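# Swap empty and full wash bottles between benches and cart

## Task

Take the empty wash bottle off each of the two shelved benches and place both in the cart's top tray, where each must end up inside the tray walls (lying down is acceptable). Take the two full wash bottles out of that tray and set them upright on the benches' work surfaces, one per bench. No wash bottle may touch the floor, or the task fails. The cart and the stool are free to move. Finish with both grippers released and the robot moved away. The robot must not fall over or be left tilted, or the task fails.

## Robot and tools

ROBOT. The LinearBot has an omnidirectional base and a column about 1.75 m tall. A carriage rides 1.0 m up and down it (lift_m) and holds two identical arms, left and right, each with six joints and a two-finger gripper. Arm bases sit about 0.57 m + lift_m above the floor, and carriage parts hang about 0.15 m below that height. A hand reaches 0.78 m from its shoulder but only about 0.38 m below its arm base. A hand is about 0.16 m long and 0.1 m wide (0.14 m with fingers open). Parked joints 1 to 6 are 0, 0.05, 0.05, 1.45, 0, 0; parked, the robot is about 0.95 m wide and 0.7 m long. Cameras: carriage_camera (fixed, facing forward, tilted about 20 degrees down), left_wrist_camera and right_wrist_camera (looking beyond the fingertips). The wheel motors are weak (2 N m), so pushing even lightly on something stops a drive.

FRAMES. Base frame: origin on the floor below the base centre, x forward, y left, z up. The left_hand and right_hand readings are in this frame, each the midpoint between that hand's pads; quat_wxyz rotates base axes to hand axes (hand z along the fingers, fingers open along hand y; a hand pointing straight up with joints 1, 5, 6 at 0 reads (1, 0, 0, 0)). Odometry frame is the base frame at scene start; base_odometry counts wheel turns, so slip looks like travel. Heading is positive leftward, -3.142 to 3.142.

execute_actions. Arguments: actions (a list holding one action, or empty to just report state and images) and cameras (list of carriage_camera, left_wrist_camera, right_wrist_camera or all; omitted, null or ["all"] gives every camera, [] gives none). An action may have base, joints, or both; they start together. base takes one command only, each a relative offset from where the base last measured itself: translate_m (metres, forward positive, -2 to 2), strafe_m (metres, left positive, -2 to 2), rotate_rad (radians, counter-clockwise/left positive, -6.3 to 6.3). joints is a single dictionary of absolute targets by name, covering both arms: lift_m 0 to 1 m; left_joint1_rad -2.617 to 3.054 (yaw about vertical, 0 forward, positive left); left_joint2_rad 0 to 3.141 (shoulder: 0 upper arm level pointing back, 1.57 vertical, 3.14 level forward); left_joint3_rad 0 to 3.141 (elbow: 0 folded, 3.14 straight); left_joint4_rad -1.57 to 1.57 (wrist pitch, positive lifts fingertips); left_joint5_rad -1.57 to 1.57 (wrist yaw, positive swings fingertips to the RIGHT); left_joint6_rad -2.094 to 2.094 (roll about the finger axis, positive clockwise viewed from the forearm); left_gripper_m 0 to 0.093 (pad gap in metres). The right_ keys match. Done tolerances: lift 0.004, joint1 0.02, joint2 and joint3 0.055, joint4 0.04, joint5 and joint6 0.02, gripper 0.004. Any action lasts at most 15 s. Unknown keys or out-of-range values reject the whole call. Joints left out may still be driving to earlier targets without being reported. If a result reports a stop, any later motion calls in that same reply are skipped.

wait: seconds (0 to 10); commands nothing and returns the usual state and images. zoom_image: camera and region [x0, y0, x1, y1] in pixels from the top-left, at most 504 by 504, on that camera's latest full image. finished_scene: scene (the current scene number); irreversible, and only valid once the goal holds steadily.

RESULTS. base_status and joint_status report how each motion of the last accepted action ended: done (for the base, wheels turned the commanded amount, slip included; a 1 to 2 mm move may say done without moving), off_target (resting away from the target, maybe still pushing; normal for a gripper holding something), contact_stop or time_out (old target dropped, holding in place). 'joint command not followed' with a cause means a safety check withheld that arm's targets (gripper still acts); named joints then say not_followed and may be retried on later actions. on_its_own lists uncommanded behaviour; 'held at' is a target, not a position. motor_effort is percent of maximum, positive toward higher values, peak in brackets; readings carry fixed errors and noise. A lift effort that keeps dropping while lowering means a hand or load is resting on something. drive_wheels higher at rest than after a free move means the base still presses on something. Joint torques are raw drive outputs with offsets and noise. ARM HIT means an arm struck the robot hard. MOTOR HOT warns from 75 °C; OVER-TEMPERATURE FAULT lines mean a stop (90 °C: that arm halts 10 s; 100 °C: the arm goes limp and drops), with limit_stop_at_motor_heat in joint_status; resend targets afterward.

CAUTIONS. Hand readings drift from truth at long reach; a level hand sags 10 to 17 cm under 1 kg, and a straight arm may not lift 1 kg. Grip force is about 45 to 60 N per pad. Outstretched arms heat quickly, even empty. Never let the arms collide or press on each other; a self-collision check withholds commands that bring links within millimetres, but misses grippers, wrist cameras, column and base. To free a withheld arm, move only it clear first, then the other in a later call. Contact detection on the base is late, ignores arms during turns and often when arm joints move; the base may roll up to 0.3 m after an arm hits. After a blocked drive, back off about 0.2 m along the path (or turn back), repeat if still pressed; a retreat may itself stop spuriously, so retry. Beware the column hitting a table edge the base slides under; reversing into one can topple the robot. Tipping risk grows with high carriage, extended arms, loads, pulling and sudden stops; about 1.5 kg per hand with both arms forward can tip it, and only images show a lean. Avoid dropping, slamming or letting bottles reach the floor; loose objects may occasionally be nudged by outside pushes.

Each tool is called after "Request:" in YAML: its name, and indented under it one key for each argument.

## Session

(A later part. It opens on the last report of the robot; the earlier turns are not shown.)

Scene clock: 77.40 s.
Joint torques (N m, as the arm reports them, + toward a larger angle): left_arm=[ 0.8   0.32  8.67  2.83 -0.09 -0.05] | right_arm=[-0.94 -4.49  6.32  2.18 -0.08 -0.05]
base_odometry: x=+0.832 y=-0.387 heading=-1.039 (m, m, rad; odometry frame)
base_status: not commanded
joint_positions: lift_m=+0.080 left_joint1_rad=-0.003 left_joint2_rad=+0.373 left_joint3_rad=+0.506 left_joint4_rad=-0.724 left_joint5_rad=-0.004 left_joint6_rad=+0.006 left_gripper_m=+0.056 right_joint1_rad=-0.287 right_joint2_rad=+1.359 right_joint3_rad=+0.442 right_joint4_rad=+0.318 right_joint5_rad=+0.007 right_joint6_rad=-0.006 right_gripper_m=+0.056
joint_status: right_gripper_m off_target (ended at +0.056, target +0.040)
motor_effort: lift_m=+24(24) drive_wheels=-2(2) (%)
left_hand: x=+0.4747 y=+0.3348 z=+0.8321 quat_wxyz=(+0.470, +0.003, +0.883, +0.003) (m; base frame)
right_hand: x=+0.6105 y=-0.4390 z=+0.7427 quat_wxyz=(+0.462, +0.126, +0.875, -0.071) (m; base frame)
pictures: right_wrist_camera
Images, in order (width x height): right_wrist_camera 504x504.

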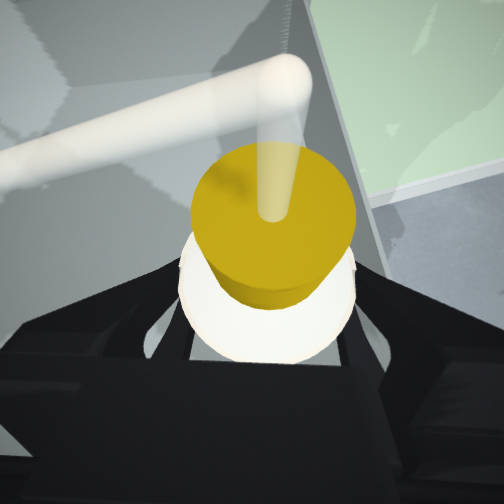

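Request:
execute_actions:
  actions:
    - {"joints":{"lift_m":0.22,"right_joint2_rad":1.25,"right_joint3_rad":0.46,"right_joint4_rad":0.245,"left_joint4_rad":-0.64}}
  cameras: ["carriage_camera"]

Request:
execute_actions:
  actions:
    - {"base":{"translate_m":-0.2},"joints":{"lift_m":0.33,"right_joint1_rad":0.0,"right_joint2_rad":0.35,"right_joint3_rad":0.5,"right_joint4_rad":-0.69}}
  cameras: ["carriage_camera"]

Scene clock: 80.20 s.
Joint torques (N m, as the arm reports them, + toward a larger angle): left_arm=[ 0.79  0.25  8.86  2.77 -0.07 -0.06] | right_arm=[-0.95 -6.29  7.57  2.62 -0.08 -0.04]
base_odometry: x=+0.832 y=-0.387 heading=-1.039 (m, m, rad; odometry frame)
base_status: not commanded
joint_positions: lift_m=+0.220 left_joint1_rad=-0.003 left_joint2_rad=+0.373 left_joint3_rad=+0.506 left_joint4_rad=-0.683 left_joint5_rad=-0.004 left_joint6_rad=+0.006 left_gripper_m=+0.056 right_joint1_rad=-0.287 right_joint2_rad=+1.268 right_joint3_rad=+0.442 right_joint4_rad=+0.206 right_joint5_rad=+0.006 right_joint6_rad=-0.006 right_gripper_m=+0.056
joint_status: left_joint4_rad off_target (ended at -0.683, target -0.640); the others done
motor_effort: lift_m=+23(30) drive_wheels=-2(3) (%)
left_hand: x=+0.4802 y=+0.3348 z=+0.9808 quat_wxyz=(+0.488, +0.003, +0.873, +0.002) (m; base frame)
right_hand: x=+0.5984 y=-0.4353 z=+0.8910 quat_wxyz=(+0.452, +0.126, +0.880, -0.069) (m; base frame)
pictures: carriage_camera
Images, in order (width x height): carriage_camera 504x504.

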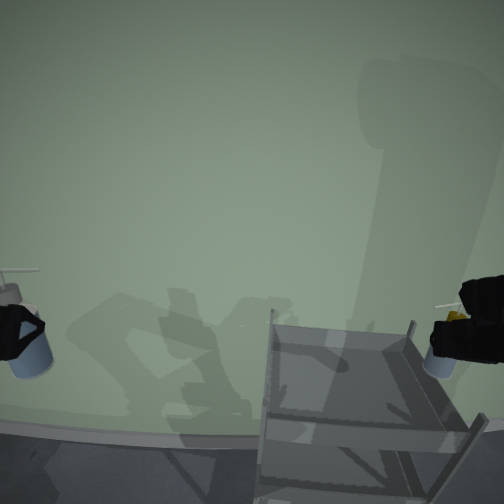

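Scene clock: 82.27 s.
Joint torques (N m, as the arm reports them, + toward a larger angle): left_arm=[ 0.83  0.32  8.83  2.76 -0.08 -0.05] | right_arm=[ 0.26  0.24  7.41  2.66  0.01 -0.04]
base_odometry: x=+0.731 y=-0.215 heading=-1.039 (m, m, rad; odometry frame)
base_status: done
joint_positions: lift_m=+0.330 left_joint1_rad=-0.003 left_joint2_rad=+0.373 left_joint3_rad=+0.506 left_joint4_rad=-0.682 left_joint5_rad=-0.004 left_joint6_rad=+0.006 left_gripper_m=+0.056 right_joint1_rad=-0.006 right_joint2_rad=+0.367 right_joint3_rad=+0.491 right_joint4_rad=-0.732 right_joint5_rad=-0.004 right_joint6_rad=-0.006 right_gripper_m=+0.056
joint_status: right_joint4_rad off_target (ended at -0.732, target -0.690); the others done
motor_effort: lift_m=+23(29) drive_wheels=-2(22) (%)
left_hand: x=+0.4804 y=+0.3348 z=+1.0911 quat_wxyz=(+0.489, +0.003, +0.872, +0.002) (m; base frame)
right_hand: x=+0.4725 y=-0.3353 z=+1.0754 quat_wxyz=(+0.463, -0.001, +0.886, -0.001) (m; base frame)
pictures: carriage_camera
Images, in order (width x height): carriage_camera 504x504.

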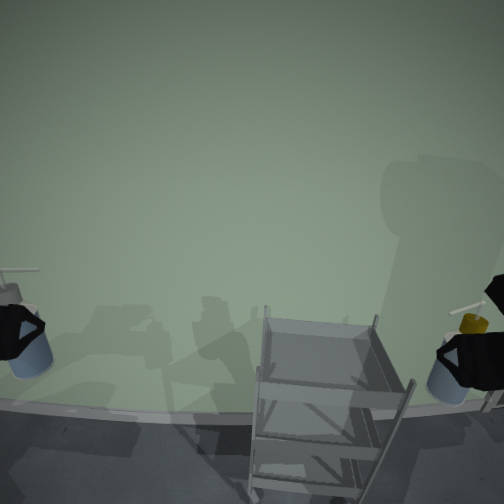

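Request:
execute_actions:
  actions:
    - {"base":{"rotate_rad":1.57}}
  cameras: ["carriage_camera"]

Scene clock: 86.00 s.
Joint torques (N m, as the arm reports them, + toward a larger angle): left_arm=[ 0.87  0.25  8.85  2.72 -0.09 -0.05] | right_arm=[ 0.28  0.22  7.42  2.66 -0.01 -0.04]
base_odometry: x=+0.731 y=-0.215 heading=+0.530 (m, m, rad; odometry frame)
base_status: done
joint_positions: lift_m=+0.330 left_joint1_rad=-0.003 left_joint2_rad=+0.373 left_joint3_rad=+0.506 left_joint4_rad=-0.682 left_joint5_rad=-0.003 left_joint6_rad=+0.006 left_gripper_m=+0.056 right_joint1_rad=-0.006 right_joint2_rad=+0.367 right_joint3_rad=+0.491 right_joint4_rad=-0.733 right_joint5_rad=-0.001 right_joint6_rad=-0.006 right_gripper_m=+0.056
joint_status: not commanded
motor_effort: lift_m=+23(23) drive_wheels=+10(28) (%)
left_hand: x=+0.4804 y=+0.3346 z=+1.0911 quat_wxyz=(+0.489, +0.003, +0.872, +0.002) (m; base frame)
right_hand: x=+0.4725 y=-0.3357 z=+1.0754 quat_wxyz=(+0.463, +0.000, +0.886, -0.002) (m; base frame)
pictures: carriage_camera
Images, in order (width x height): carriage_camera 504x504.

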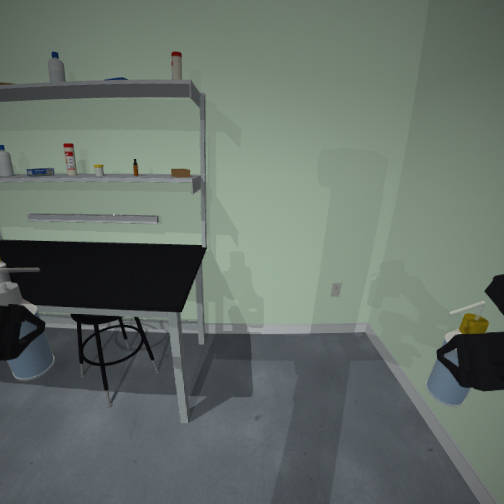

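Request:
zoom_image:
  camera: "carriage_camera"
  region: [0, 200, 160, 340]

Region (0, 200, 160, 340) of carriage_camera's 504x504 image, scaled by 3.150, with more detail than that image has; it fills the top 441 rows of this view, and the rest is white.

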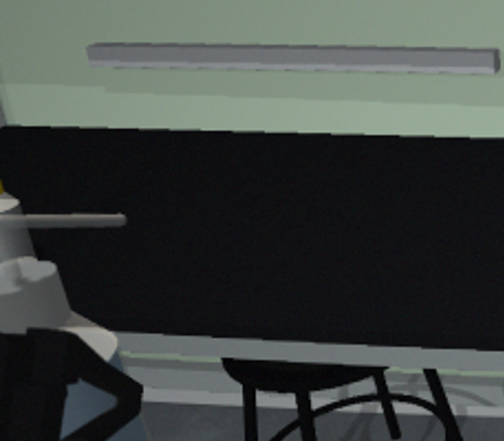

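Request:
execute_actions:
  actions:
    - {"base":{"strafe_m":0.68},"joints":{"lift_m":0.25}}
  cameras: ["carriage_camera"]

Scene clock: 97.70 s.
Joint torques (N m, as the arm reports them, + toward a larger angle): left_arm=[ 0.85  0.34  8.94  2.91 -0.14 -0.05] | right_arm=[ 0.28  0.27  7.42  2.75 -0.02 -0.04]
base_odometry: x=+0.386 y=+0.372 heading=+0.531 (m, m, rad; odometry frame)
base_status: done
joint_positions: lift_m=+0.250 left_joint1_rad=-0.003 left_joint2_rad=+0.373 left_joint3_rad=+0.506 left_joint4_rad=-0.697 left_joint5_rad=-0.001 left_joint6_rad=+0.006 left_gripper_m=+0.056 right_joint1_rad=-0.006 right_joint2_rad=+0.367 right_joint3_rad=+0.491 right_joint4_rad=-0.743 right_joint5_rad=-0.001 right_joint6_rad=-0.006 right_gripper_m=+0.056
joint_status: all done
motor_effort: lift_m=+23(24) drive_wheels=-6(29) (%)
left_hand: x=+0.4784 y=+0.3343 z=+1.0079 quat_wxyz=(+0.482, +0.004, +0.876, +0.001) (m; base frame)
right_hand: x=+0.4711 y=-0.3357 z=+0.9933 quat_wxyz=(+0.458, +0.000, +0.889, -0.002) (m; base frame)
pictures: carriage_camera
Images, in order (width x height): carriage_camera 504x504.

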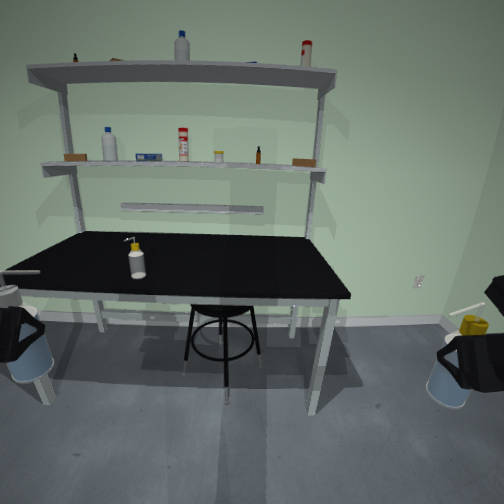

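Request:
execute_actions:
  actions:
    - {"base":{"translate_m":0.61},"joints":{"lift_m":0.205,"left_joint1_rad":-0.35,"left_joint2_rad":1.253,"left_joint3_rad":0.465,"left_joint4_rad":0.3}}
  cameras: ["carriage_camera","left_wrist_camera"]

Scene clock: 104.37 s.
Joint torques (N m, as the arm reports them, + toward a larger angle): left_arm=[ 0.27 -3.42  8.54  2.92 -0.13 -0.05] | right_arm=[ 0.26  0.26  7.39  2.78 -0.01 -0.04]
base_odometry: x=+0.912 y=+0.681 heading=+0.531 (m, m, rad; odometry frame)
base_status: done
joint_positions: lift_m=+0.205 left_joint1_rad=-0.347 left_joint2_rad=+1.246 left_joint3_rad=+0.470 left_joint4_rad=+0.241 left_joint5_rad=+0.001 left_joint6_rad=+0.006 left_gripper_m=+0.056 right_joint1_rad=-0.006 right_joint2_rad=+0.367 right_joint3_rad=+0.491 right_joint4_rad=-0.745 right_joint5_rad=-0.001 right_joint6_rad=-0.006 right_gripper_m=+0.056
joint_status: left_joint4_rad off_target (ended at +0.241, target +0.300); the others done
motor_effort: lift_m=+24(25) drive_wheels=-5(26) (%)
left_hand: x=+0.6040 y=+0.2107 z=+0.9023 quat_wxyz=(+0.488, +0.153, +0.855, -0.084) (m; base frame)
right_hand: x=+0.4707 y=-0.3357 z=+0.9478 quat_wxyz=(+0.457, +0.000, +0.889, -0.002) (m; base frame)
pictures: carriage_camera, left_wrist_camera
Images, in order (width x height): carriage_camera 504x504, left_wrist_camera 504x504.

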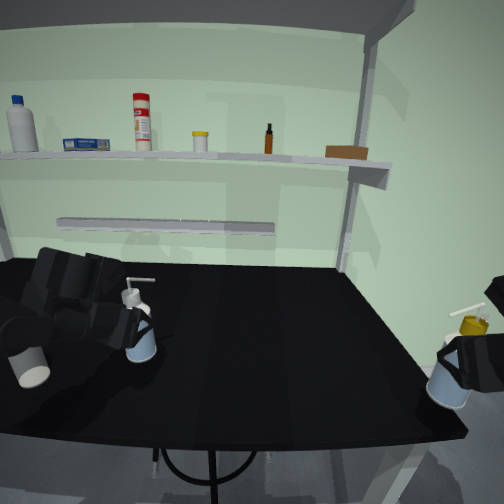

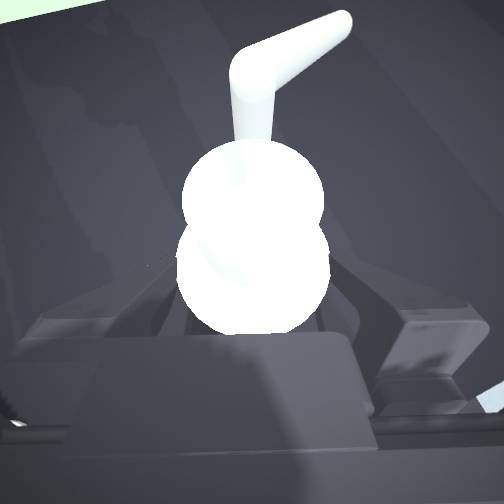

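Request:
execute_actions:
  actions:
    - {"joints":{"lift_m":0.148,"left_joint4_rad":0.285}}
  cameras: ["carriage_camera"]

Scene clock: 106.70 s.
Joint torques (N m, as the arm reports them, + toward a larger angle): left_arm=[ 0.28 -3.46  8.5   2.9  -0.13 -0.05] | right_arm=[ 0.26  0.28  7.39  2.78 -0.01 -0.04]
base_odometry: x=+0.912 y=+0.681 heading=+0.531 (m, m, rad; odometry frame)
base_status: not commanded
joint_positions: lift_m=+0.148 left_joint1_rad=-0.347 left_joint2_rad=+1.248 left_joint3_rad=+0.470 left_joint4_rad=+0.227 left_joint5_rad=+0.001 left_joint6_rad=+0.006 left_gripper_m=+0.056 right_joint1_rad=-0.006 right_joint2_rad=+0.367 right_joint3_rad=+0.491 right_joint4_rad=-0.744 right_joint5_rad=-0.001 right_joint6_rad=-0.006 right_gripper_m=+0.056
joint_status: left_joint4_rad off_target (ended at +0.227, target +0.285); the others done
motor_effort: lift_m=+23(22) drive_wheels=-3(4) (%)
left_hand: x=+0.6023 y=+0.2113 z=+0.8418 quat_wxyz=(+0.481, +0.153, +0.859, -0.083) (m; base frame)
right_hand: x=+0.4710 y=-0.3357 z=+0.8912 quat_wxyz=(+0.458, +0.000, +0.889, -0.002) (m; base frame)
pictures: carriage_camera
Images, in order (width x height): carriage_camera 504x504.

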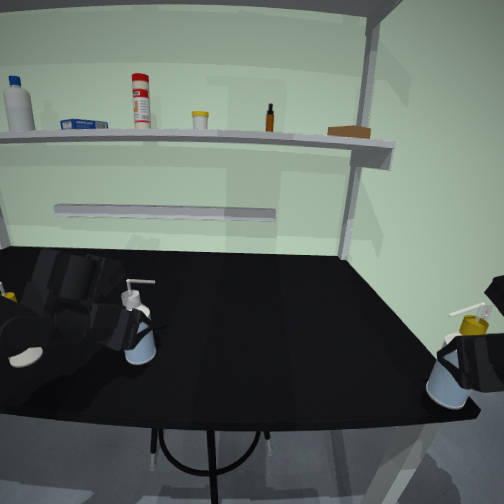

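Request:
execute_actions:
  actions:
    - {"joints":{"lift_m":0.133}}
  cameras: ["carriage_camera"]

Scene clock: 108.63 s.
Joint torques (N m, as the arm reports them, + toward a larger angle): left_arm=[ 0.3  -3.65  8.53  2.4  -0.12 -0.05] | right_arm=[ 0.24  0.27  7.45  2.75 -0.01 -0.04]
base_odometry: x=+0.912 y=+0.681 heading=+0.531 (m, m, rad; odometry frame)
base_status: not commanded
joint_positions: lift_m=+0.133 left_joint1_rad=-0.347 left_joint2_rad=+1.248 left_joint3_rad=+0.470 left_joint4_rad=+0.284 left_joint5_rad=+0.000 left_joint6_rad=+0.006 left_gripper_m=+0.056 right_joint1_rad=-0.006 right_joint2_rad=+0.367 right_joint3_rad=+0.491 right_joint4_rad=-0.742 right_joint5_rad=-0.001 right_joint6_rad=-0.006 right_gripper_m=+0.056
joint_status: all done
on_its_own: left_joint4_rad moved +0.057 to your old target +0.285
motor_effort: lift_m=+22(22) drive_wheels=-3(3) (%)
left_hand: x=+0.6089 y=+0.2090 z=+0.8391 quat_wxyz=(+0.505, +0.151, +0.845, -0.087) (m; base frame)
right_hand: x=+0.4712 y=-0.3357 z=+0.8766 quat_wxyz=(+0.459, +0.000, +0.889, -0.002) (m; base frame)
pictures: carriage_camera
Images, in order (width x height): carriage_camera 504x504.

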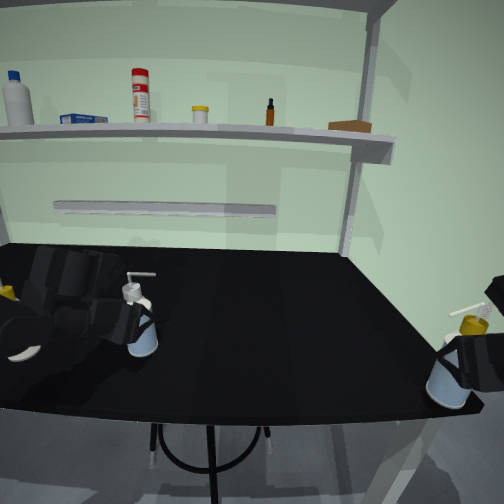

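Request:
execute_actions:
  actions:
    - {"joints":{"left_gripper_m":0.08,"left_joint4_rad":0.25}}
  cameras: []

Request:
execute_actions:
  actions:
    - {"joints":{"left_joint2_rad":0.46,"left_joint3_rad":0.4,"left_joint4_rad":-0.45}}
  cameras: ["carriage_camera"]

Request:
execute_actions:
  actions:
    - {"joints":{"left_joint1_rad":0.41}}
  cameras: ["carriage_camera","left_wrist_camera"]

Scene clock: 112.03 s.
Joint torques (N m, as the arm reports them, + toward a larger angle): left_arm=[ 0.32 -3.64  8.58  2.18 -0.12 -0.05] | right_arm=[ 0.27  0.26  7.43  2.75 -0.01 -0.04]
base_odometry: x=+0.912 y=+0.681 heading=+0.531 (m, m, rad; odometry frame)
base_status: not commanded
joint_positions: lift_m=+0.133 left_joint1_rad=-0.347 left_joint2_rad=+1.248 left_joint3_rad=+0.470 left_joint4_rad=+0.271 left_joint5_rad=+0.000 left_joint6_rad=+0.006 left_gripper_m=+0.080 right_joint1_rad=-0.006 right_joint2_rad=+0.367 right_joint3_rad=+0.491 right_joint4_rad=-0.742 right_joint5_rad=-0.001 right_joint6_rad=-0.006 right_gripper_m=+0.056
joint_status: all done
motor_effort: lift_m=+22(22) drive_wheels=-4(2) (%)
left_hand: x=+0.6074 y=+0.2095 z=+0.8362 quat_wxyz=(+0.500, +0.151, +0.848, -0.086) (m; base frame)
right_hand: x=+0.4712 y=-0.3357 z=+0.8766 quat_wxyz=(+0.459, +0.000, +0.889, -0.002) (m; base frame)
pictures: none
No camera images: the call's "cameras" was empty. Leave "cameras" out to get every camera's image.

Scene clock: 113.33 s.
Joint torques (N m, as the arm reports them, + toward a larger angle): left_arm=[ 0.25 -0.11  7.77  2.18 -0.13 -0.05] | right_arm=[ 0.27  0.21  7.44  2.76 -0.01 -0.04]
base_odometry: x=+0.912 y=+0.681 heading=+0.531 (m, m, rad; odometry frame)
base_status: not commanded
joint_positions: lift_m=+0.133 left_joint1_rad=-0.347 left_joint2_rad=+0.477 left_joint3_rad=+0.424 left_joint4_rad=-0.428 left_joint5_rad=+0.000 left_joint6_rad=+0.006 left_gripper_m=+0.080 right_joint1_rad=-0.006 right_joint2_rad=+0.367 right_joint3_rad=+0.491 right_joint4_rad=-0.742 right_joint5_rad=-0.001 right_joint6_rad=-0.006 right_gripper_m=+0.056
joint_status: all done
motor_effort: lift_m=+22(22) drive_wheels=-2(3) (%)
left_hand: x=+0.4978 y=+0.2492 z=+0.8888 quat_wxyz=(+0.511, +0.150, +0.842, -0.088) (m; base frame)
right_hand: x=+0.4712 y=-0.3357 z=+0.8766 quat_wxyz=(+0.459, +0.000, +0.889, -0.002) (m; base frame)
pictures: carriage_camera
Images, in order (width x height): carriage_camera 504x504.

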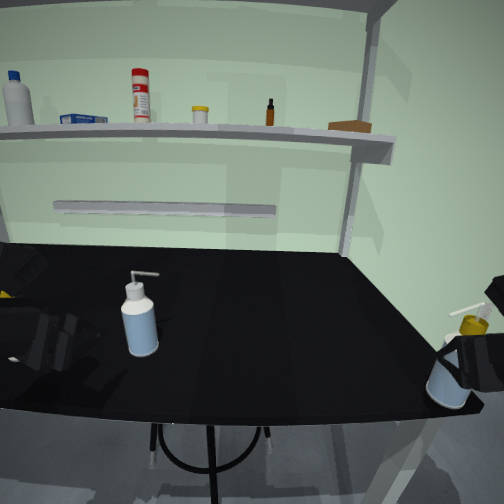

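Scene clock: 114.63 s.
Joint torques (N m, as the arm reports them, + toward a larger angle): left_arm=[ 0.95 -0.09  7.8   2.17 -0.13 -0.05] | right_arm=[ 0.26  0.25  7.42  2.75 -0.01 -0.04]
base_odometry: x=+0.912 y=+0.681 heading=+0.531 (m, m, rad; odometry frame)
base_status: not commanded
joint_positions: lift_m=+0.133 left_joint1_rad=+0.405 left_joint2_rad=+0.477 left_joint3_rad=+0.424 left_joint4_rad=-0.428 left_joint5_rad=+0.000 left_joint6_rad=+0.006 left_gripper_m=+0.080 right_joint1_rad=-0.006 right_joint2_rad=+0.367 right_joint3_rad=+0.491 right_joint4_rad=-0.742 right_joint5_rad=-0.001 right_joint6_rad=-0.006 right_gripper_m=+0.056
joint_status: all done
motor_effort: lift_m=+22(22) drive_wheels=-2(3) (%)
left_hand: x=+0.4925 y=+0.4338 z=+0.8888 quat_wxyz=(+0.508, -0.170, +0.838, +0.106) (m; base frame)
right_hand: x=+0.4712 y=-0.3357 z=+0.8766 quat_wxyz=(+0.459, +0.000, +0.889, -0.002) (m; base frame)
pictures: carriage_camera, left_wrist_camera
Images, in order (width x height): carriage_camera 504x504, left_wrist_camera 504x504.

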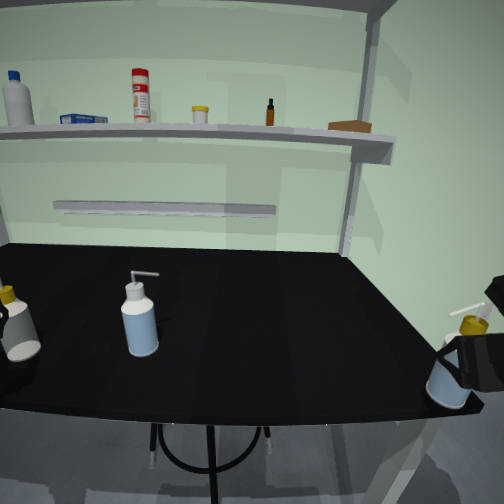

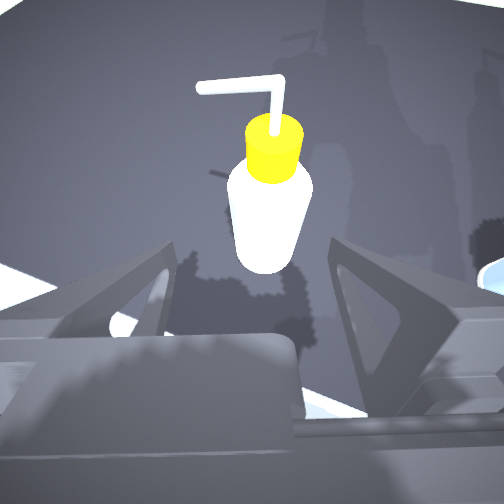

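Request:
execute_actions:
  actions:
    - {"joints":{"left_joint1_rad":0.36,"left_joint2_rad":1.068,"left_joint3_rad":0.322,"left_joint4_rad":0.225}}
  cameras: ["left_wrist_camera"]

Scene clock: 117.37 s.
Joint torques (N m, as the arm reports them, + toward a larger angle): left_arm=[ 0.12 -1.09  7.03  2.4  -0.12 -0.05] | right_arm=[ 0.27  0.26  7.43  2.75  0.   -0.04]
base_odometry: x=+0.912 y=+0.681 heading=+0.531 (m, m, rad; odometry frame)
base_status: not commanded
joint_positions: lift_m=+0.133 left_joint1_rad=+0.365 left_joint2_rad=+1.049 left_joint3_rad=+0.349 left_joint4_rad=+0.225 left_joint5_rad=+0.000 left_joint6_rad=+0.006 left_gripper_m=+0.080 right_joint1_rad=-0.006 right_joint2_rad=+0.367 right_joint3_rad=+0.491 right_joint4_rad=-0.742 right_joint5_rad=-0.001 right_joint6_rad=-0.006 right_gripper_m=+0.056
joint_status: all done
motor_effort: lift_m=+22(22) drive_wheels=-2(4) (%)
left_hand: x=+0.5727 y=+0.4536 z=+0.8386 quat_wxyz=(+0.512, -0.152, +0.840, +0.096) (m; base frame)
right_hand: x=+0.4712 y=-0.3357 z=+0.8766 quat_wxyz=(+0.459, +0.000, +0.889, -0.002) (m; base frame)
pictures: left_wrist_camera
Images, in order (width x height): left_wrist_camera 504x504.

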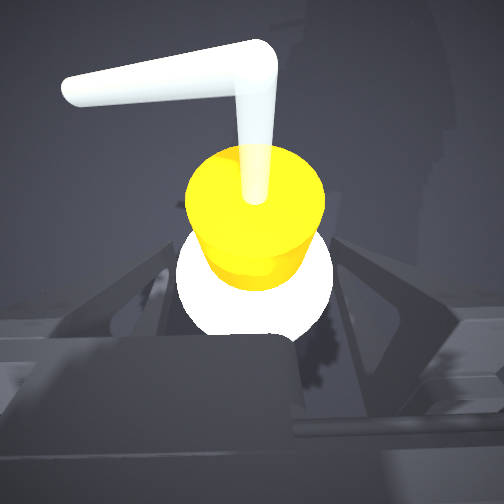

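Request:
execute_actions:
  actions:
    - {"joints":{"left_gripper_m":0.04}}
  cameras: []

Request:
execute_actions:
  actions:
    - {"base":{"translate_m":-0.45},"joints":{"lift_m":0.3,"left_joint1_rad":0.05,"left_joint2_rad":0.35,"left_joint3_rad":0.5,"left_joint4_rad":-0.61}}
  cameras: ["carriage_camera"]

Scene clock: 119.80 s.
Joint torques (N m, as the arm reports them, + toward a larger angle): left_arm=[ 0.14 -1.13  7.03  2.4  -0.12 -0.05] | right_arm=[ 0.26  0.26  7.43  2.75 -0.01 -0.04]
base_odometry: x=+0.912 y=+0.681 heading=+0.531 (m, m, rad; odometry frame)
base_status: not commanded
joint_positions: lift_m=+0.133 left_joint1_rad=+0.365 left_joint2_rad=+1.049 left_joint3_rad=+0.349 left_joint4_rad=+0.226 left_joint5_rad=+0.000 left_joint6_rad=+0.006 left_gripper_m=+0.055 right_joint1_rad=-0.006 right_joint2_rad=+0.367 right_joint3_rad=+0.491 right_joint4_rad=-0.742 right_joint5_rad=-0.001 right_joint6_rad=-0.006 right_gripper_m=+0.056
joint_status: left_gripper_m off_target (ended at +0.055, target +0.040)
motor_effort: lift_m=+22(22) drive_wheels=-2(2) (%)
left_hand: x=+0.5727 y=+0.4536 z=+0.8387 quat_wxyz=(+0.512, -0.152, +0.840, +0.096) (m; base frame)
right_hand: x=+0.4712 y=-0.3357 z=+0.8766 quat_wxyz=(+0.459, +0.000, +0.889, -0.002) (m; base frame)
pictures: none
No camera images: the call's "cameras" was empty. Leave "cameras" out to get every camera's image.

Scene clock: 122.87 s.
Joint torques (N m, as the arm reports them, + toward a larger angle): left_arm=[ 0.2   0.41  9.56  2.28 -0.14 -0.05] | right_arm=[ 0.27  0.25  7.42  2.65 -0.01 -0.04]
base_odometry: x=+0.524 y=+0.453 heading=+0.531 (m, m, rad; odometry frame)
base_status: done
joint_positions: lift_m=+0.300 left_joint1_rad=+0.054 left_joint2_rad=+0.370 left_joint3_rad=+0.497 left_joint4_rad=-0.597 left_joint5_rad=+0.001 left_joint6_rad=+0.006 left_gripper_m=+0.055 right_joint1_rad=-0.006 right_joint2_rad=+0.367 right_joint3_rad=+0.491 right_joint4_rad=-0.731 right_joint5_rad=-0.001 right_joint6_rad=-0.006 right_gripper_m=+0.056
joint_status: all done
motor_effort: lift_m=+23(28) drive_wheels=-2(30) (%)
left_hand: x=+0.4897 y=+0.3470 z=+1.0759 quat_wxyz=(+0.523, -0.020, +0.852, +0.015) (m; base frame)
right_hand: x=+0.4728 y=-0.3357 z=+1.0458 quat_wxyz=(+0.464, +0.000, +0.886, -0.002) (m; base frame)
pictures: carriage_camera
Images, in order (width x height): carriage_camera 504x504.

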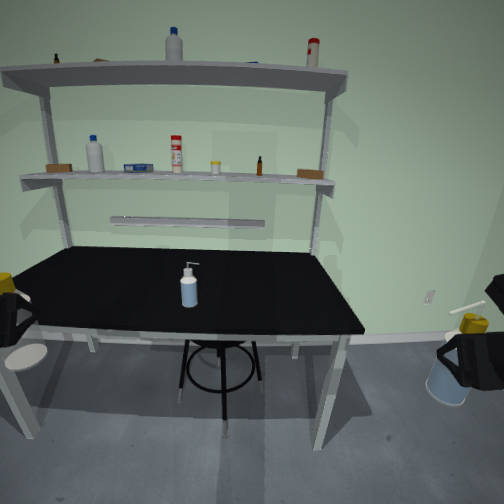

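Request:
execute_actions:
  actions:
    - {"base":{"rotate_rad":2.5}}
  cameras: ["carriage_camera"]

Scene clock: 127.97 s.
Joint torques (N m, as the arm reports them, + toward a larger angle): left_arm=[ 0.2   0.39  9.78  2.28 -0.13 -0.05] | right_arm=[ 0.27  0.2   7.44  2.64 -0.03 -0.04]
base_odometry: x=+0.524 y=+0.453 heading=+3.030 (m, m, rad; odometry frame)
base_status: done
joint_positions: lift_m=+0.300 left_joint1_rad=+0.054 left_joint2_rad=+0.370 left_joint3_rad=+0.497 left_joint4_rad=-0.597 left_joint5_rad=+0.000 left_joint6_rad=+0.006 left_gripper_m=+0.055 right_joint1_rad=-0.006 right_joint2_rad=+0.367 right_joint3_rad=+0.491 right_joint4_rad=-0.731 right_joint5_rad=+0.001 right_joint6_rad=-0.006 right_gripper_m=+0.056
joint_status: not commanded
motor_effort: lift_m=+23(23) drive_wheels=+8(27) (%)
left_hand: x=+0.4897 y=+0.3472 z=+1.0758 quat_wxyz=(+0.522, -0.021, +0.852, +0.016) (m; base frame)
right_hand: x=+0.4727 y=-0.3361 z=+1.0457 quat_wxyz=(+0.464, +0.000, +0.886, -0.003) (m; base frame)
pictures: carriage_camera
Images, in order (width x height): carriage_camera 504x504.

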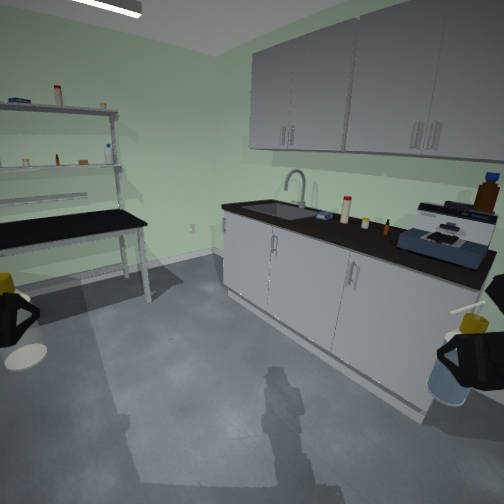

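Request:
execute_actions:
  actions:
    - {"base":{"rotate_rad":0.642}}
  cameras: ["carriage_camera"]

Scene clock: 130.60 s.
Joint torques (N m, as the arm reports them, + toward a larger angle): left_arm=[ 0.16  0.35  9.59  2.31 -0.13 -0.05] | right_arm=[ 0.24  0.24  7.44  2.66 -0.02 -0.04]
base_odometry: x=+0.524 y=+0.453 heading=-2.612 (m, m, rad; odometry frame)
base_status: done
joint_positions: lift_m=+0.300 left_joint1_rad=+0.054 left_joint2_rad=+0.370 left_joint3_rad=+0.497 left_joint4_rad=-0.598 left_joint5_rad=+0.000 left_joint6_rad=+0.006 left_gripper_m=+0.055 right_joint1_rad=-0.006 right_joint2_rad=+0.367 right_joint3_rad=+0.491 right_joint4_rad=-0.731 right_joint5_rad=+0.001 right_joint6_rad=-0.006 right_gripper_m=+0.056
joint_status: not commanded
motor_effort: lift_m=+23(23) drive_wheels=+11(28) (%)
left_hand: x=+0.4896 y=+0.3472 z=+1.0756 quat_wxyz=(+0.522, -0.021, +0.852, +0.016) (m; base frame)
right_hand: x=+0.4727 y=-0.3361 z=+1.0456 quat_wxyz=(+0.464, +0.000, +0.886, -0.003) (m; base frame)
pictures: carriage_camera
Images, in order (width x height): carriage_camera 504x504.

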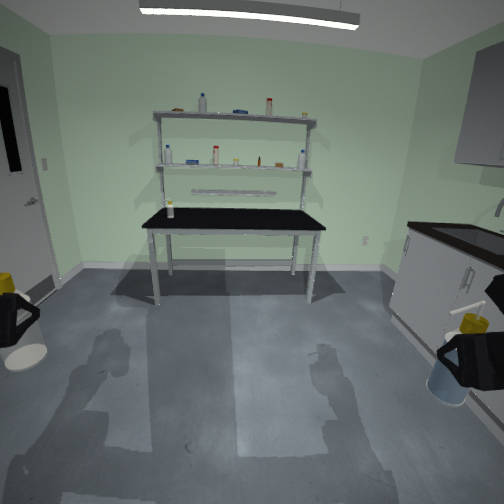

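Request:
zoom_image:
  camera: "carriage_camera"
  region: [130, 180, 340, 310]

Region (130, 180, 340, 310) of carriage_camera's 504x504 image, scaled by 2.400, with more detail than that image has; it fills the top 312 rows of this view, and the rest is white.

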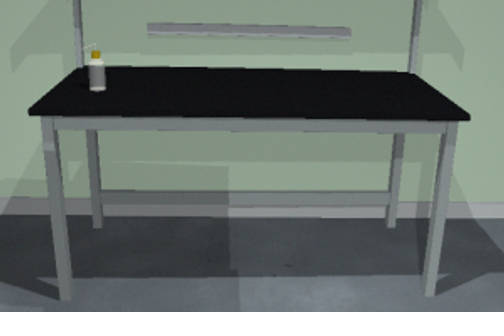

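Request:
execute_actions:
  actions:
    - {"base":{"rotate_rad":0.4}}
  cameras: []

Request:
execute_actions:
  actions:
    - {"base":{"translate_m":1.8},"joints":{"lift_m":0.2,"right_joint1_rad":-0.55,"right_joint2_rad":1.4,"right_joint3_rad":0.672,"right_joint4_rad":0.2}}
  cameras: ["carriage_camera","right_wrist_camera"]

Scene clock: 139.93 s.
Joint torques (N m, as the arm reports them, + toward a larger angle): left_arm=[ 0.18  0.45  9.77  2.3  -0.12 -0.06] | right_arm=[ 0.26  0.26  7.41  2.67 -0.03 -0.04]
base_odometry: x=+0.524 y=+0.453 heading=-2.213 (m, m, rad; odometry frame)
base_status: done
joint_positions: lift_m=+0.300 left_joint1_rad=+0.054 left_joint2_rad=+0.370 left_joint3_rad=+0.497 left_joint4_rad=-0.598 left_joint5_rad=+0.000 left_joint6_rad=+0.006 left_gripper_m=+0.055 right_joint1_rad=-0.006 right_joint2_rad=+0.367 right_joint3_rad=+0.491 right_joint4_rad=-0.731 right_joint5_rad=+0.001 right_joint6_rad=-0.006 right_gripper_m=+0.056
joint_status: not commanded
motor_effort: lift_m=+23(23) drive_wheels=+11(28) (%)
left_hand: x=+0.4896 y=+0.3472 z=+1.0756 quat_wxyz=(+0.522, -0.021, +0.853, +0.016) (m; base frame)
right_hand: x=+0.4727 y=-0.3361 z=+1.0456 quat_wxyz=(+0.464, +0.000, +0.886, -0.003) (m; base frame)
pictures: none
No camera images: the call's "cameras" was empty. Leave "cameras" out to get every camera's image.

Scene clock: 145.90 s.
Joint torques (N m, as the arm reports them, + toward a larger angle): left_arm=[ 0.21  0.43  9.75  2.39 -0.13 -0.06] | right_arm=[-0.54 -6.84  7.52  2.83 -0.03 -0.04]
base_odometry: x=-0.553 y=-0.990 heading=-2.212 (m, m, rad; odometry frame)
base_status: done
joint_positions: lift_m=+0.200 left_joint1_rad=+0.054 left_joint2_rad=+0.370 left_joint3_rad=+0.497 left_joint4_rad=-0.612 left_joint5_rad=+0.000 left_joint6_rad=+0.006 left_gripper_m=+0.055 right_joint1_rad=-0.547 right_joint2_rad=+1.403 right_joint3_rad=+0.658 right_joint4_rad=+0.142 right_joint5_rad=+0.001 right_joint6_rad=-0.006 right_gripper_m=+0.056
joint_status: right_joint4_rad off_target (ended at +0.142, target +0.200); the others done
motor_effort: lift_m=+22(21) drive_wheels=-7(31) (%)
left_hand: x=+0.4880 y=+0.3471 z=+0.9726 quat_wxyz=(+0.516, -0.021, +0.856, +0.016) (m; base frame)
right_hand: x=+0.6024 y=-0.5425 z=+0.9004 quat_wxyz=(+0.448, +0.237, +0.853, -0.127) (m; base frame)
pictures: carriage_camera, right_wrist_camera
Images, in order (width x height): carriage_camera 504x504, right_wrist_camera 504x504.

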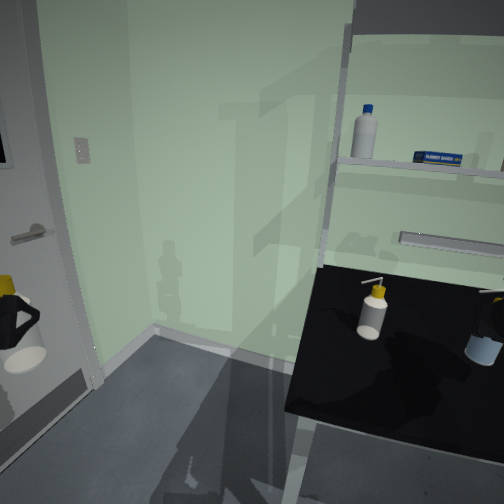

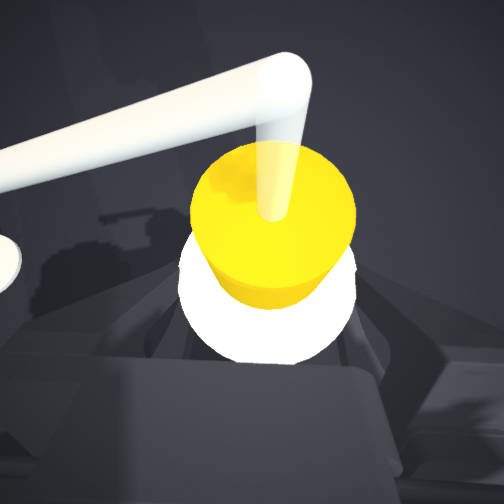

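Request:
execute_actions:
  actions:
    - {"joints":{"lift_m":0.134}}
  cameras: ["carriage_camera"]

Scene clock: 148.10 s.
Joint torques (N m, as the arm reports them, + toward a larger angle): left_arm=[ 0.21  0.42  9.71  2.44 -0.13 -0.05] | right_arm=[-0.52 -6.98  7.26  2.41 -0.04 -0.04]
base_odometry: x=-0.553 y=-0.990 heading=-2.212 (m, m, rad; odometry frame)
base_status: not commanded
joint_positions: lift_m=+0.134 left_joint1_rad=+0.054 left_joint2_rad=+0.370 left_joint3_rad=+0.497 left_joint4_rad=-0.613 left_joint5_rad=+0.000 left_joint6_rad=+0.006 left_gripper_m=+0.055 right_joint1_rad=-0.547 right_joint2_rad=+1.403 right_joint3_rad=+0.662 right_joint4_rad=+0.184 right_joint5_rad=+0.001 right_joint6_rad=-0.005 right_gripper_m=+0.056
joint_status: all done
on_its_own: right_joint4_rad moved +0.042 to your old target +0.200
motor_effort: lift_m=+22(23) drive_wheels=+6(5) (%)
left_hand: x=+0.4879 y=+0.3471 z=+0.9065 quat_wxyz=(+0.516, -0.021, +0.856, +0.016) (m; base frame)
right_hand: x=+0.6082 y=-0.5459 z=+0.8446 quat_wxyz=(+0.467, +0.234, +0.842, -0.133) (m; base frame)
pictures: carriage_camera
Images, in order (width x height): carriage_camera 504x504.

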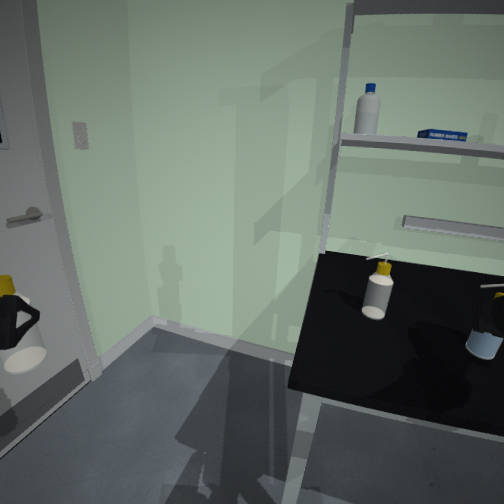

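Request:
execute_actions:
  actions:
    - {"joints":{"right_gripper_m":0.08,"right_joint4_rad":0.16}}
  cameras: []

Request:
execute_actions:
  actions:
    - {"joints":{"right_joint2_rad":0.73,"right_joint3_rad":0.47,"right_joint4_rad":-0.26}}
  cameras: ["right_wrist_camera"]

Request:
execute_actions:
  actions:
    - {"joints":{"right_joint1_rad":-0.045}}
  cameras: ["carriage_camera","right_wrist_camera"]

Scene clock: 150.40 s.
Joint torques (N m, as the arm reports them, + toward a larger angle): left_arm=[ 0.19  0.47  9.66  2.43 -0.13 -0.06] | right_arm=[-0.52 -6.94  7.29  2.12 -0.02 -0.05]
base_odometry: x=-0.553 y=-0.990 heading=-2.212 (m, m, rad; odometry frame)
base_status: not commanded
joint_positions: lift_m=+0.134 left_joint1_rad=+0.054 left_joint2_rad=+0.370 left_joint3_rad=+0.497 left_joint4_rad=-0.613 left_joint5_rad=+0.000 left_joint6_rad=+0.006 left_gripper_m=+0.055 right_joint1_rad=-0.547 right_joint2_rad=+1.403 right_joint3_rad=+0.662 right_joint4_rad=+0.173 right_joint5_rad=+0.001 right_joint6_rad=-0.005 right_gripper_m=+0.080
joint_status: all done
motor_effort: lift_m=+22(22) drive_wheels=+6(7) (%)
left_hand: x=+0.4879 y=+0.3471 z=+0.9065 quat_wxyz=(+0.516, -0.021, +0.856, +0.016) (m; base frame)
right_hand: x=+0.6069 y=-0.5451 z=+0.8422 quat_wxyz=(+0.462, +0.235, +0.845, -0.131) (m; base frame)
pictures: none
No camera images: the call's "cameras" was empty. Leave "cameras" out to get every camera's image.

Scene clock: 151.63 s.
Joint torques (N m, as the arm reports them, + toward a larger angle): left_arm=[ 0.2   0.47  9.6   2.42 -0.13 -0.05] | right_arm=[-0.53 -2.03  7.08  2.08 -0.02 -0.05]
base_odometry: x=-0.553 y=-0.990 heading=-2.212 (m, m, rad; odometry frame)
base_status: not commanded
joint_positions: lift_m=+0.134 left_joint1_rad=+0.054 left_joint2_rad=+0.370 left_joint3_rad=+0.497 left_joint4_rad=-0.613 left_joint5_rad=+0.000 left_joint6_rad=+0.006 left_gripper_m=+0.055 right_joint1_rad=-0.547 right_joint2_rad=+0.740 right_joint3_rad=+0.474 right_joint4_rad=-0.240 right_joint5_rad=+0.001 right_joint6_rad=-0.005 right_gripper_m=+0.080
joint_status: all done
motor_effort: lift_m=+22(22) drive_wheels=-3(3) (%)
left_hand: x=+0.4879 y=+0.3471 z=+0.9065 quat_wxyz=(+0.516, -0.021, +0.856, +0.016) (m; base frame)
right_hand: x=+0.5112 y=-0.4869 z=+0.8876 quat_wxyz=(+0.488, +0.231, +0.830, -0.139) (m; base frame)
pictures: right_wrist_camera
Images, in order (width x height): right_wrist_camera 504x504.

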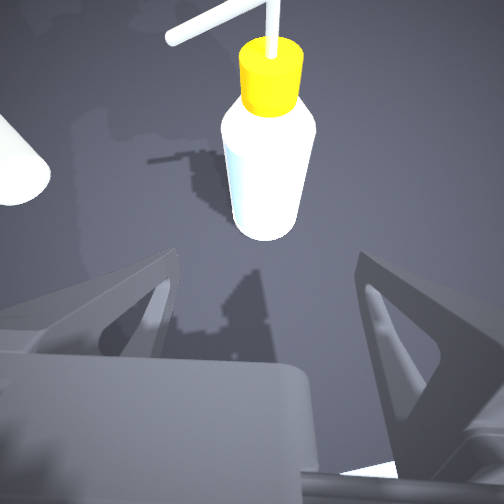

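Scene clock: 152.73 s.
Joint torques (N m, as the arm reports them, + toward a larger angle): left_arm=[ 0.2   0.46  9.68  2.42 -0.13 -0.06] | right_arm=[ 0.41 -2.05  7.05  2.1  -0.02 -0.05]
base_odometry: x=-0.553 y=-0.990 heading=-2.212 (m, m, rad; odometry frame)
base_status: not commanded
joint_positions: lift_m=+0.134 left_joint1_rad=+0.054 left_joint2_rad=+0.370 left_joint3_rad=+0.497 left_joint4_rad=-0.613 left_joint5_rad=+0.000 left_joint6_rad=+0.006 left_gripper_m=+0.055 right_joint1_rad=-0.052 right_joint2_rad=+0.740 right_joint3_rad=+0.474 right_joint4_rad=-0.240 right_joint5_rad=+0.001 right_joint6_rad=-0.005 right_gripper_m=+0.080
joint_status: all done
motor_effort: lift_m=+22(22) drive_wheels=-4(4) (%)
left_hand: x=+0.4879 y=+0.3471 z=+0.9065 quat_wxyz=(+0.516, -0.021, +0.856, +0.016) (m; base frame)
right_hand: x=+0.5534 y=-0.3500 z=+0.8876 quat_wxyz=(+0.507, +0.020, +0.861, -0.015) (m; base frame)
pictures: carriage_camera, right_wrist_camera
Images, in order (width x height): carriage_camera 504x504, right_wrist_camera 504x504.

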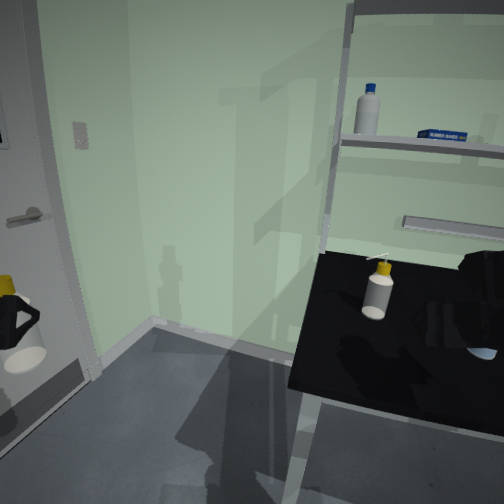

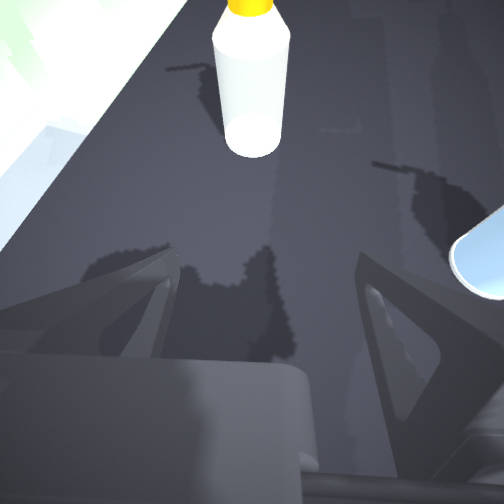

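Request:
execute_actions:
  actions:
    - {"joints":{"right_joint1_rad":-0.008,"right_joint2_rad":1.805,"right_joint3_rad":0.982,"right_joint4_rad":0.335}}
  cameras: ["right_wrist_camera"]

Scene clock: 155.77 s.
Joint torques (N m, as the arm reports them, + toward a larger angle): left_arm=[ 0.2   0.36  9.65  2.42 -0.14 -0.05] | right_arm=[-0.72 -4.83  4.38  0.58  0.28 -0.4 ]
base_odometry: x=-0.553 y=-0.990 heading=-2.212 (m, m, rad; odometry frame)
base_status: not commanded
joint_positions: lift_m=+0.134 left_joint1_rad=+0.054 left_joint2_rad=+0.370 left_joint3_rad=+0.497 left_joint4_rad=-0.611 left_joint5_rad=+0.001 left_joint6_rad=+0.006 left_gripper_m=+0.055 right_joint1_rad=-0.003 right_joint2_rad=+1.731 right_joint3_rad=+1.016 right_joint4_rad=+0.512 right_joint5_rad=-0.038 right_joint6_rad=+0.025 right_gripper_m=+0.080
joint_status: right_joint2_rad off_target (ended at +1.731, target +1.805); right_joint4_rad off_target (ended at +0.512, target +0.335); the others done
motor_effort: lift_m=+22(22) drive_wheels=-5(6) (%)
left_hand: x=+0.4881 y=+0.3470 z=+0.9068 quat_wxyz=(+0.516, -0.021, +0.856, +0.015) (m; base frame)
right_hand: x=+0.7888 y=-0.3299 z=+0.9309 quat_wxyz=(+0.631, -0.001, +0.775, +0.022) (m; base frame)
pictures: right_wrist_camera
Images, in order (width x height): right_wrist_camera 504x504.

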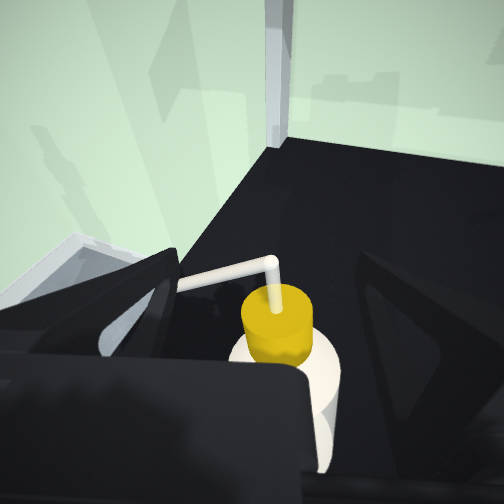

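Request:
execute_actions:
  actions:
    - {"joints":{"right_joint2_rad":1.45,"right_joint3_rad":0.9,"right_joint4_rad":0.3}}
  cameras: ["carriage_camera","right_wrist_camera"]

Scene clock: 157.97 s.
Joint torques (N m, as the arm reports them, + toward a larger angle): left_arm=[ 0.2   0.48  9.61  2.42 -0.13 -0.05] | right_arm=[-0.65 -7.79  6.08  2.19  0.05 -0.21]
base_odometry: x=-0.553 y=-0.990 heading=-2.212 (m, m, rad; odometry frame)
base_status: not commanded
joint_positions: lift_m=+0.134 left_joint1_rad=+0.054 left_joint2_rad=+0.370 left_joint3_rad=+0.497 left_joint4_rad=-0.611 left_joint5_rad=+0.001 left_joint6_rad=+0.006 left_gripper_m=+0.055 right_joint1_rad=-0.003 right_joint2_rad=+1.448 right_joint3_rad=+0.916 right_joint4_rad=+0.324 right_joint5_rad=-0.009 right_joint6_rad=+0.009 right_gripper_m=+0.080
joint_status: all done
motor_effort: lift_m=+22(22) drive_wheels=-3(6) (%)
left_hand: x=+0.4881 y=+0.3470 z=+0.9068 quat_wxyz=(+0.516, -0.021, +0.856, +0.015) (m; base frame)
right_hand: x=+0.7313 y=-0.3347 z=+0.9742 quat_wxyz=(+0.630, +0.002, +0.777, +0.006) (m; base frame)
pictures: carriage_camera, right_wrist_camera
Images, in order (width x height): carriage_camera 504x504, right_wrist_camera 504x504.

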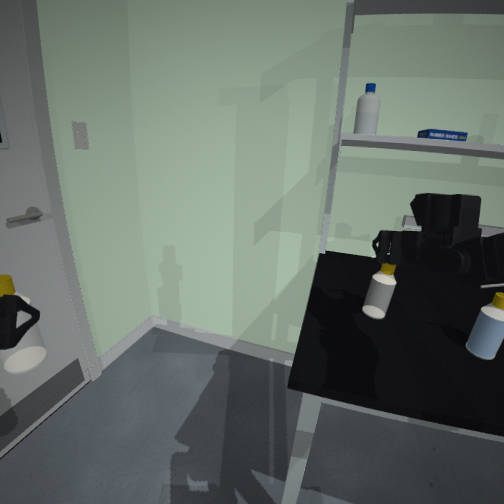

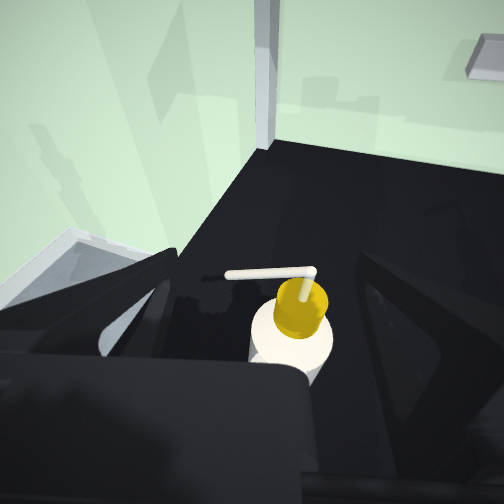

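Request:
execute_actions:
  actions:
    - {"joints":{"right_joint2_rad":1.34,"right_joint3_rad":0.595,"right_joint4_rad":0.3,"right_joint5_rad":0,"right_joint6_rad":0}}
  cameras: ["carriage_camera","right_wrist_camera"]

Scene clock: 162.47 s.
Joint torques (N m, as the arm reports them, + toward a larger angle): left_arm=[ 0.2   0.46  9.68  2.42 -0.14 -0.05] | right_arm=[-0.66 -5.84  6.25  2.33  0.05 -0.21]
base_odometry: x=-0.553 y=-0.990 heading=-2.212 (m, m, rad; odometry frame)
base_status: not commanded
joint_positions: lift_m=+0.134 left_joint1_rad=+0.054 left_joint2_rad=+0.370 left_joint3_rad=+0.497 left_joint4_rad=-0.611 left_joint5_rad=+0.001 left_joint6_rad=+0.006 left_gripper_m=+0.055 right_joint1_rad=-0.003 right_joint2_rad=+1.336 right_joint3_rad=+0.602 right_joint4_rad=+0.302 right_joint5_rad=-0.008 right_joint6_rad=+0.009 right_gripper_m=+0.080
joint_status: all done
motor_effort: lift_m=+22(22) drive_wheels=-5(5) (%)
left_hand: x=+0.4881 y=+0.3470 z=+0.9068 quat_wxyz=(+0.516, -0.021, +0.856, +0.015) (m; base frame)
right_hand: x=+0.6655 y=-0.3347 z=+0.8695 quat_wxyz=(+0.539, +0.003, +0.842, +0.005) (m; base frame)
pictures: carriage_camera, right_wrist_camera
Images, in order (width x height): carriage_camera 504x504, right_wrist_camera 504x504.

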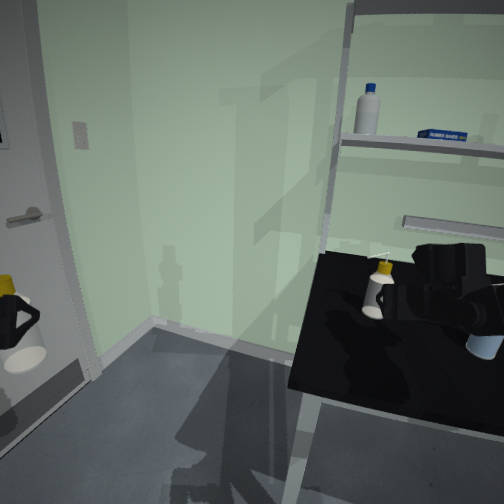

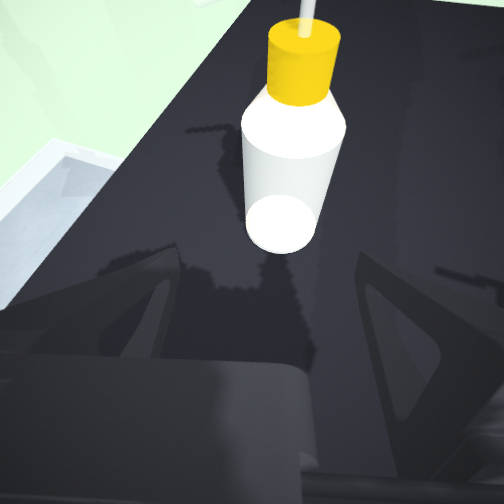

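Request:
execute_actions:
  actions:
    - {"joints":{"lift_m":0.098,"right_joint1_rad":-0.04,"right_joint2_rad":1.75,"right_joint3_rad":1.02,"right_joint4_rad":0.302}}
  cameras: ["right_wrist_camera"]

Scene clock: 166.47 s.
Joint torques (N m, as the arm reports them, + toward a larger angle): left_arm=[ 0.19  0.53  9.56  2.4  -0.13 -0.05] | right_arm=[-0.74 -9.07  7.26  2.33  0.02 -0.21]
base_odometry: x=-0.553 y=-0.990 heading=-2.212 (m, m, rad; odometry frame)
base_status: not commanded
joint_positions: lift_m=+0.098 left_joint1_rad=+0.054 left_joint2_rad=+0.370 left_joint3_rad=+0.497 left_joint4_rad=-0.611 left_joint5_rad=+0.001 left_joint6_rad=+0.006 left_gripper_m=+0.055 right_joint1_rad=-0.034 right_joint2_rad=+1.733 right_joint3_rad=+1.012 right_joint4_rad=+0.304 right_joint5_rad=-0.005 right_joint6_rad=+0.009 right_gripper_m=+0.080
joint_status: all done
motor_effort: lift_m=+22(22) drive_wheels=-4(4) (%)
left_hand: x=+0.4881 y=+0.3470 z=+0.8708 quat_wxyz=(+0.516, -0.021, +0.856, +0.015) (m; base frame)
right_hand: x=+0.7723 y=-0.3511 z=+0.8437 quat_wxyz=(+0.545, +0.016, +0.838, -0.004) (m; base frame)
pictures: right_wrist_camera
Images, in order (width x height): right_wrist_camera 504x504.

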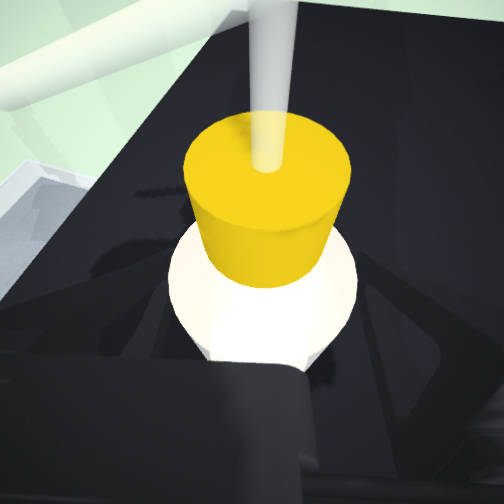

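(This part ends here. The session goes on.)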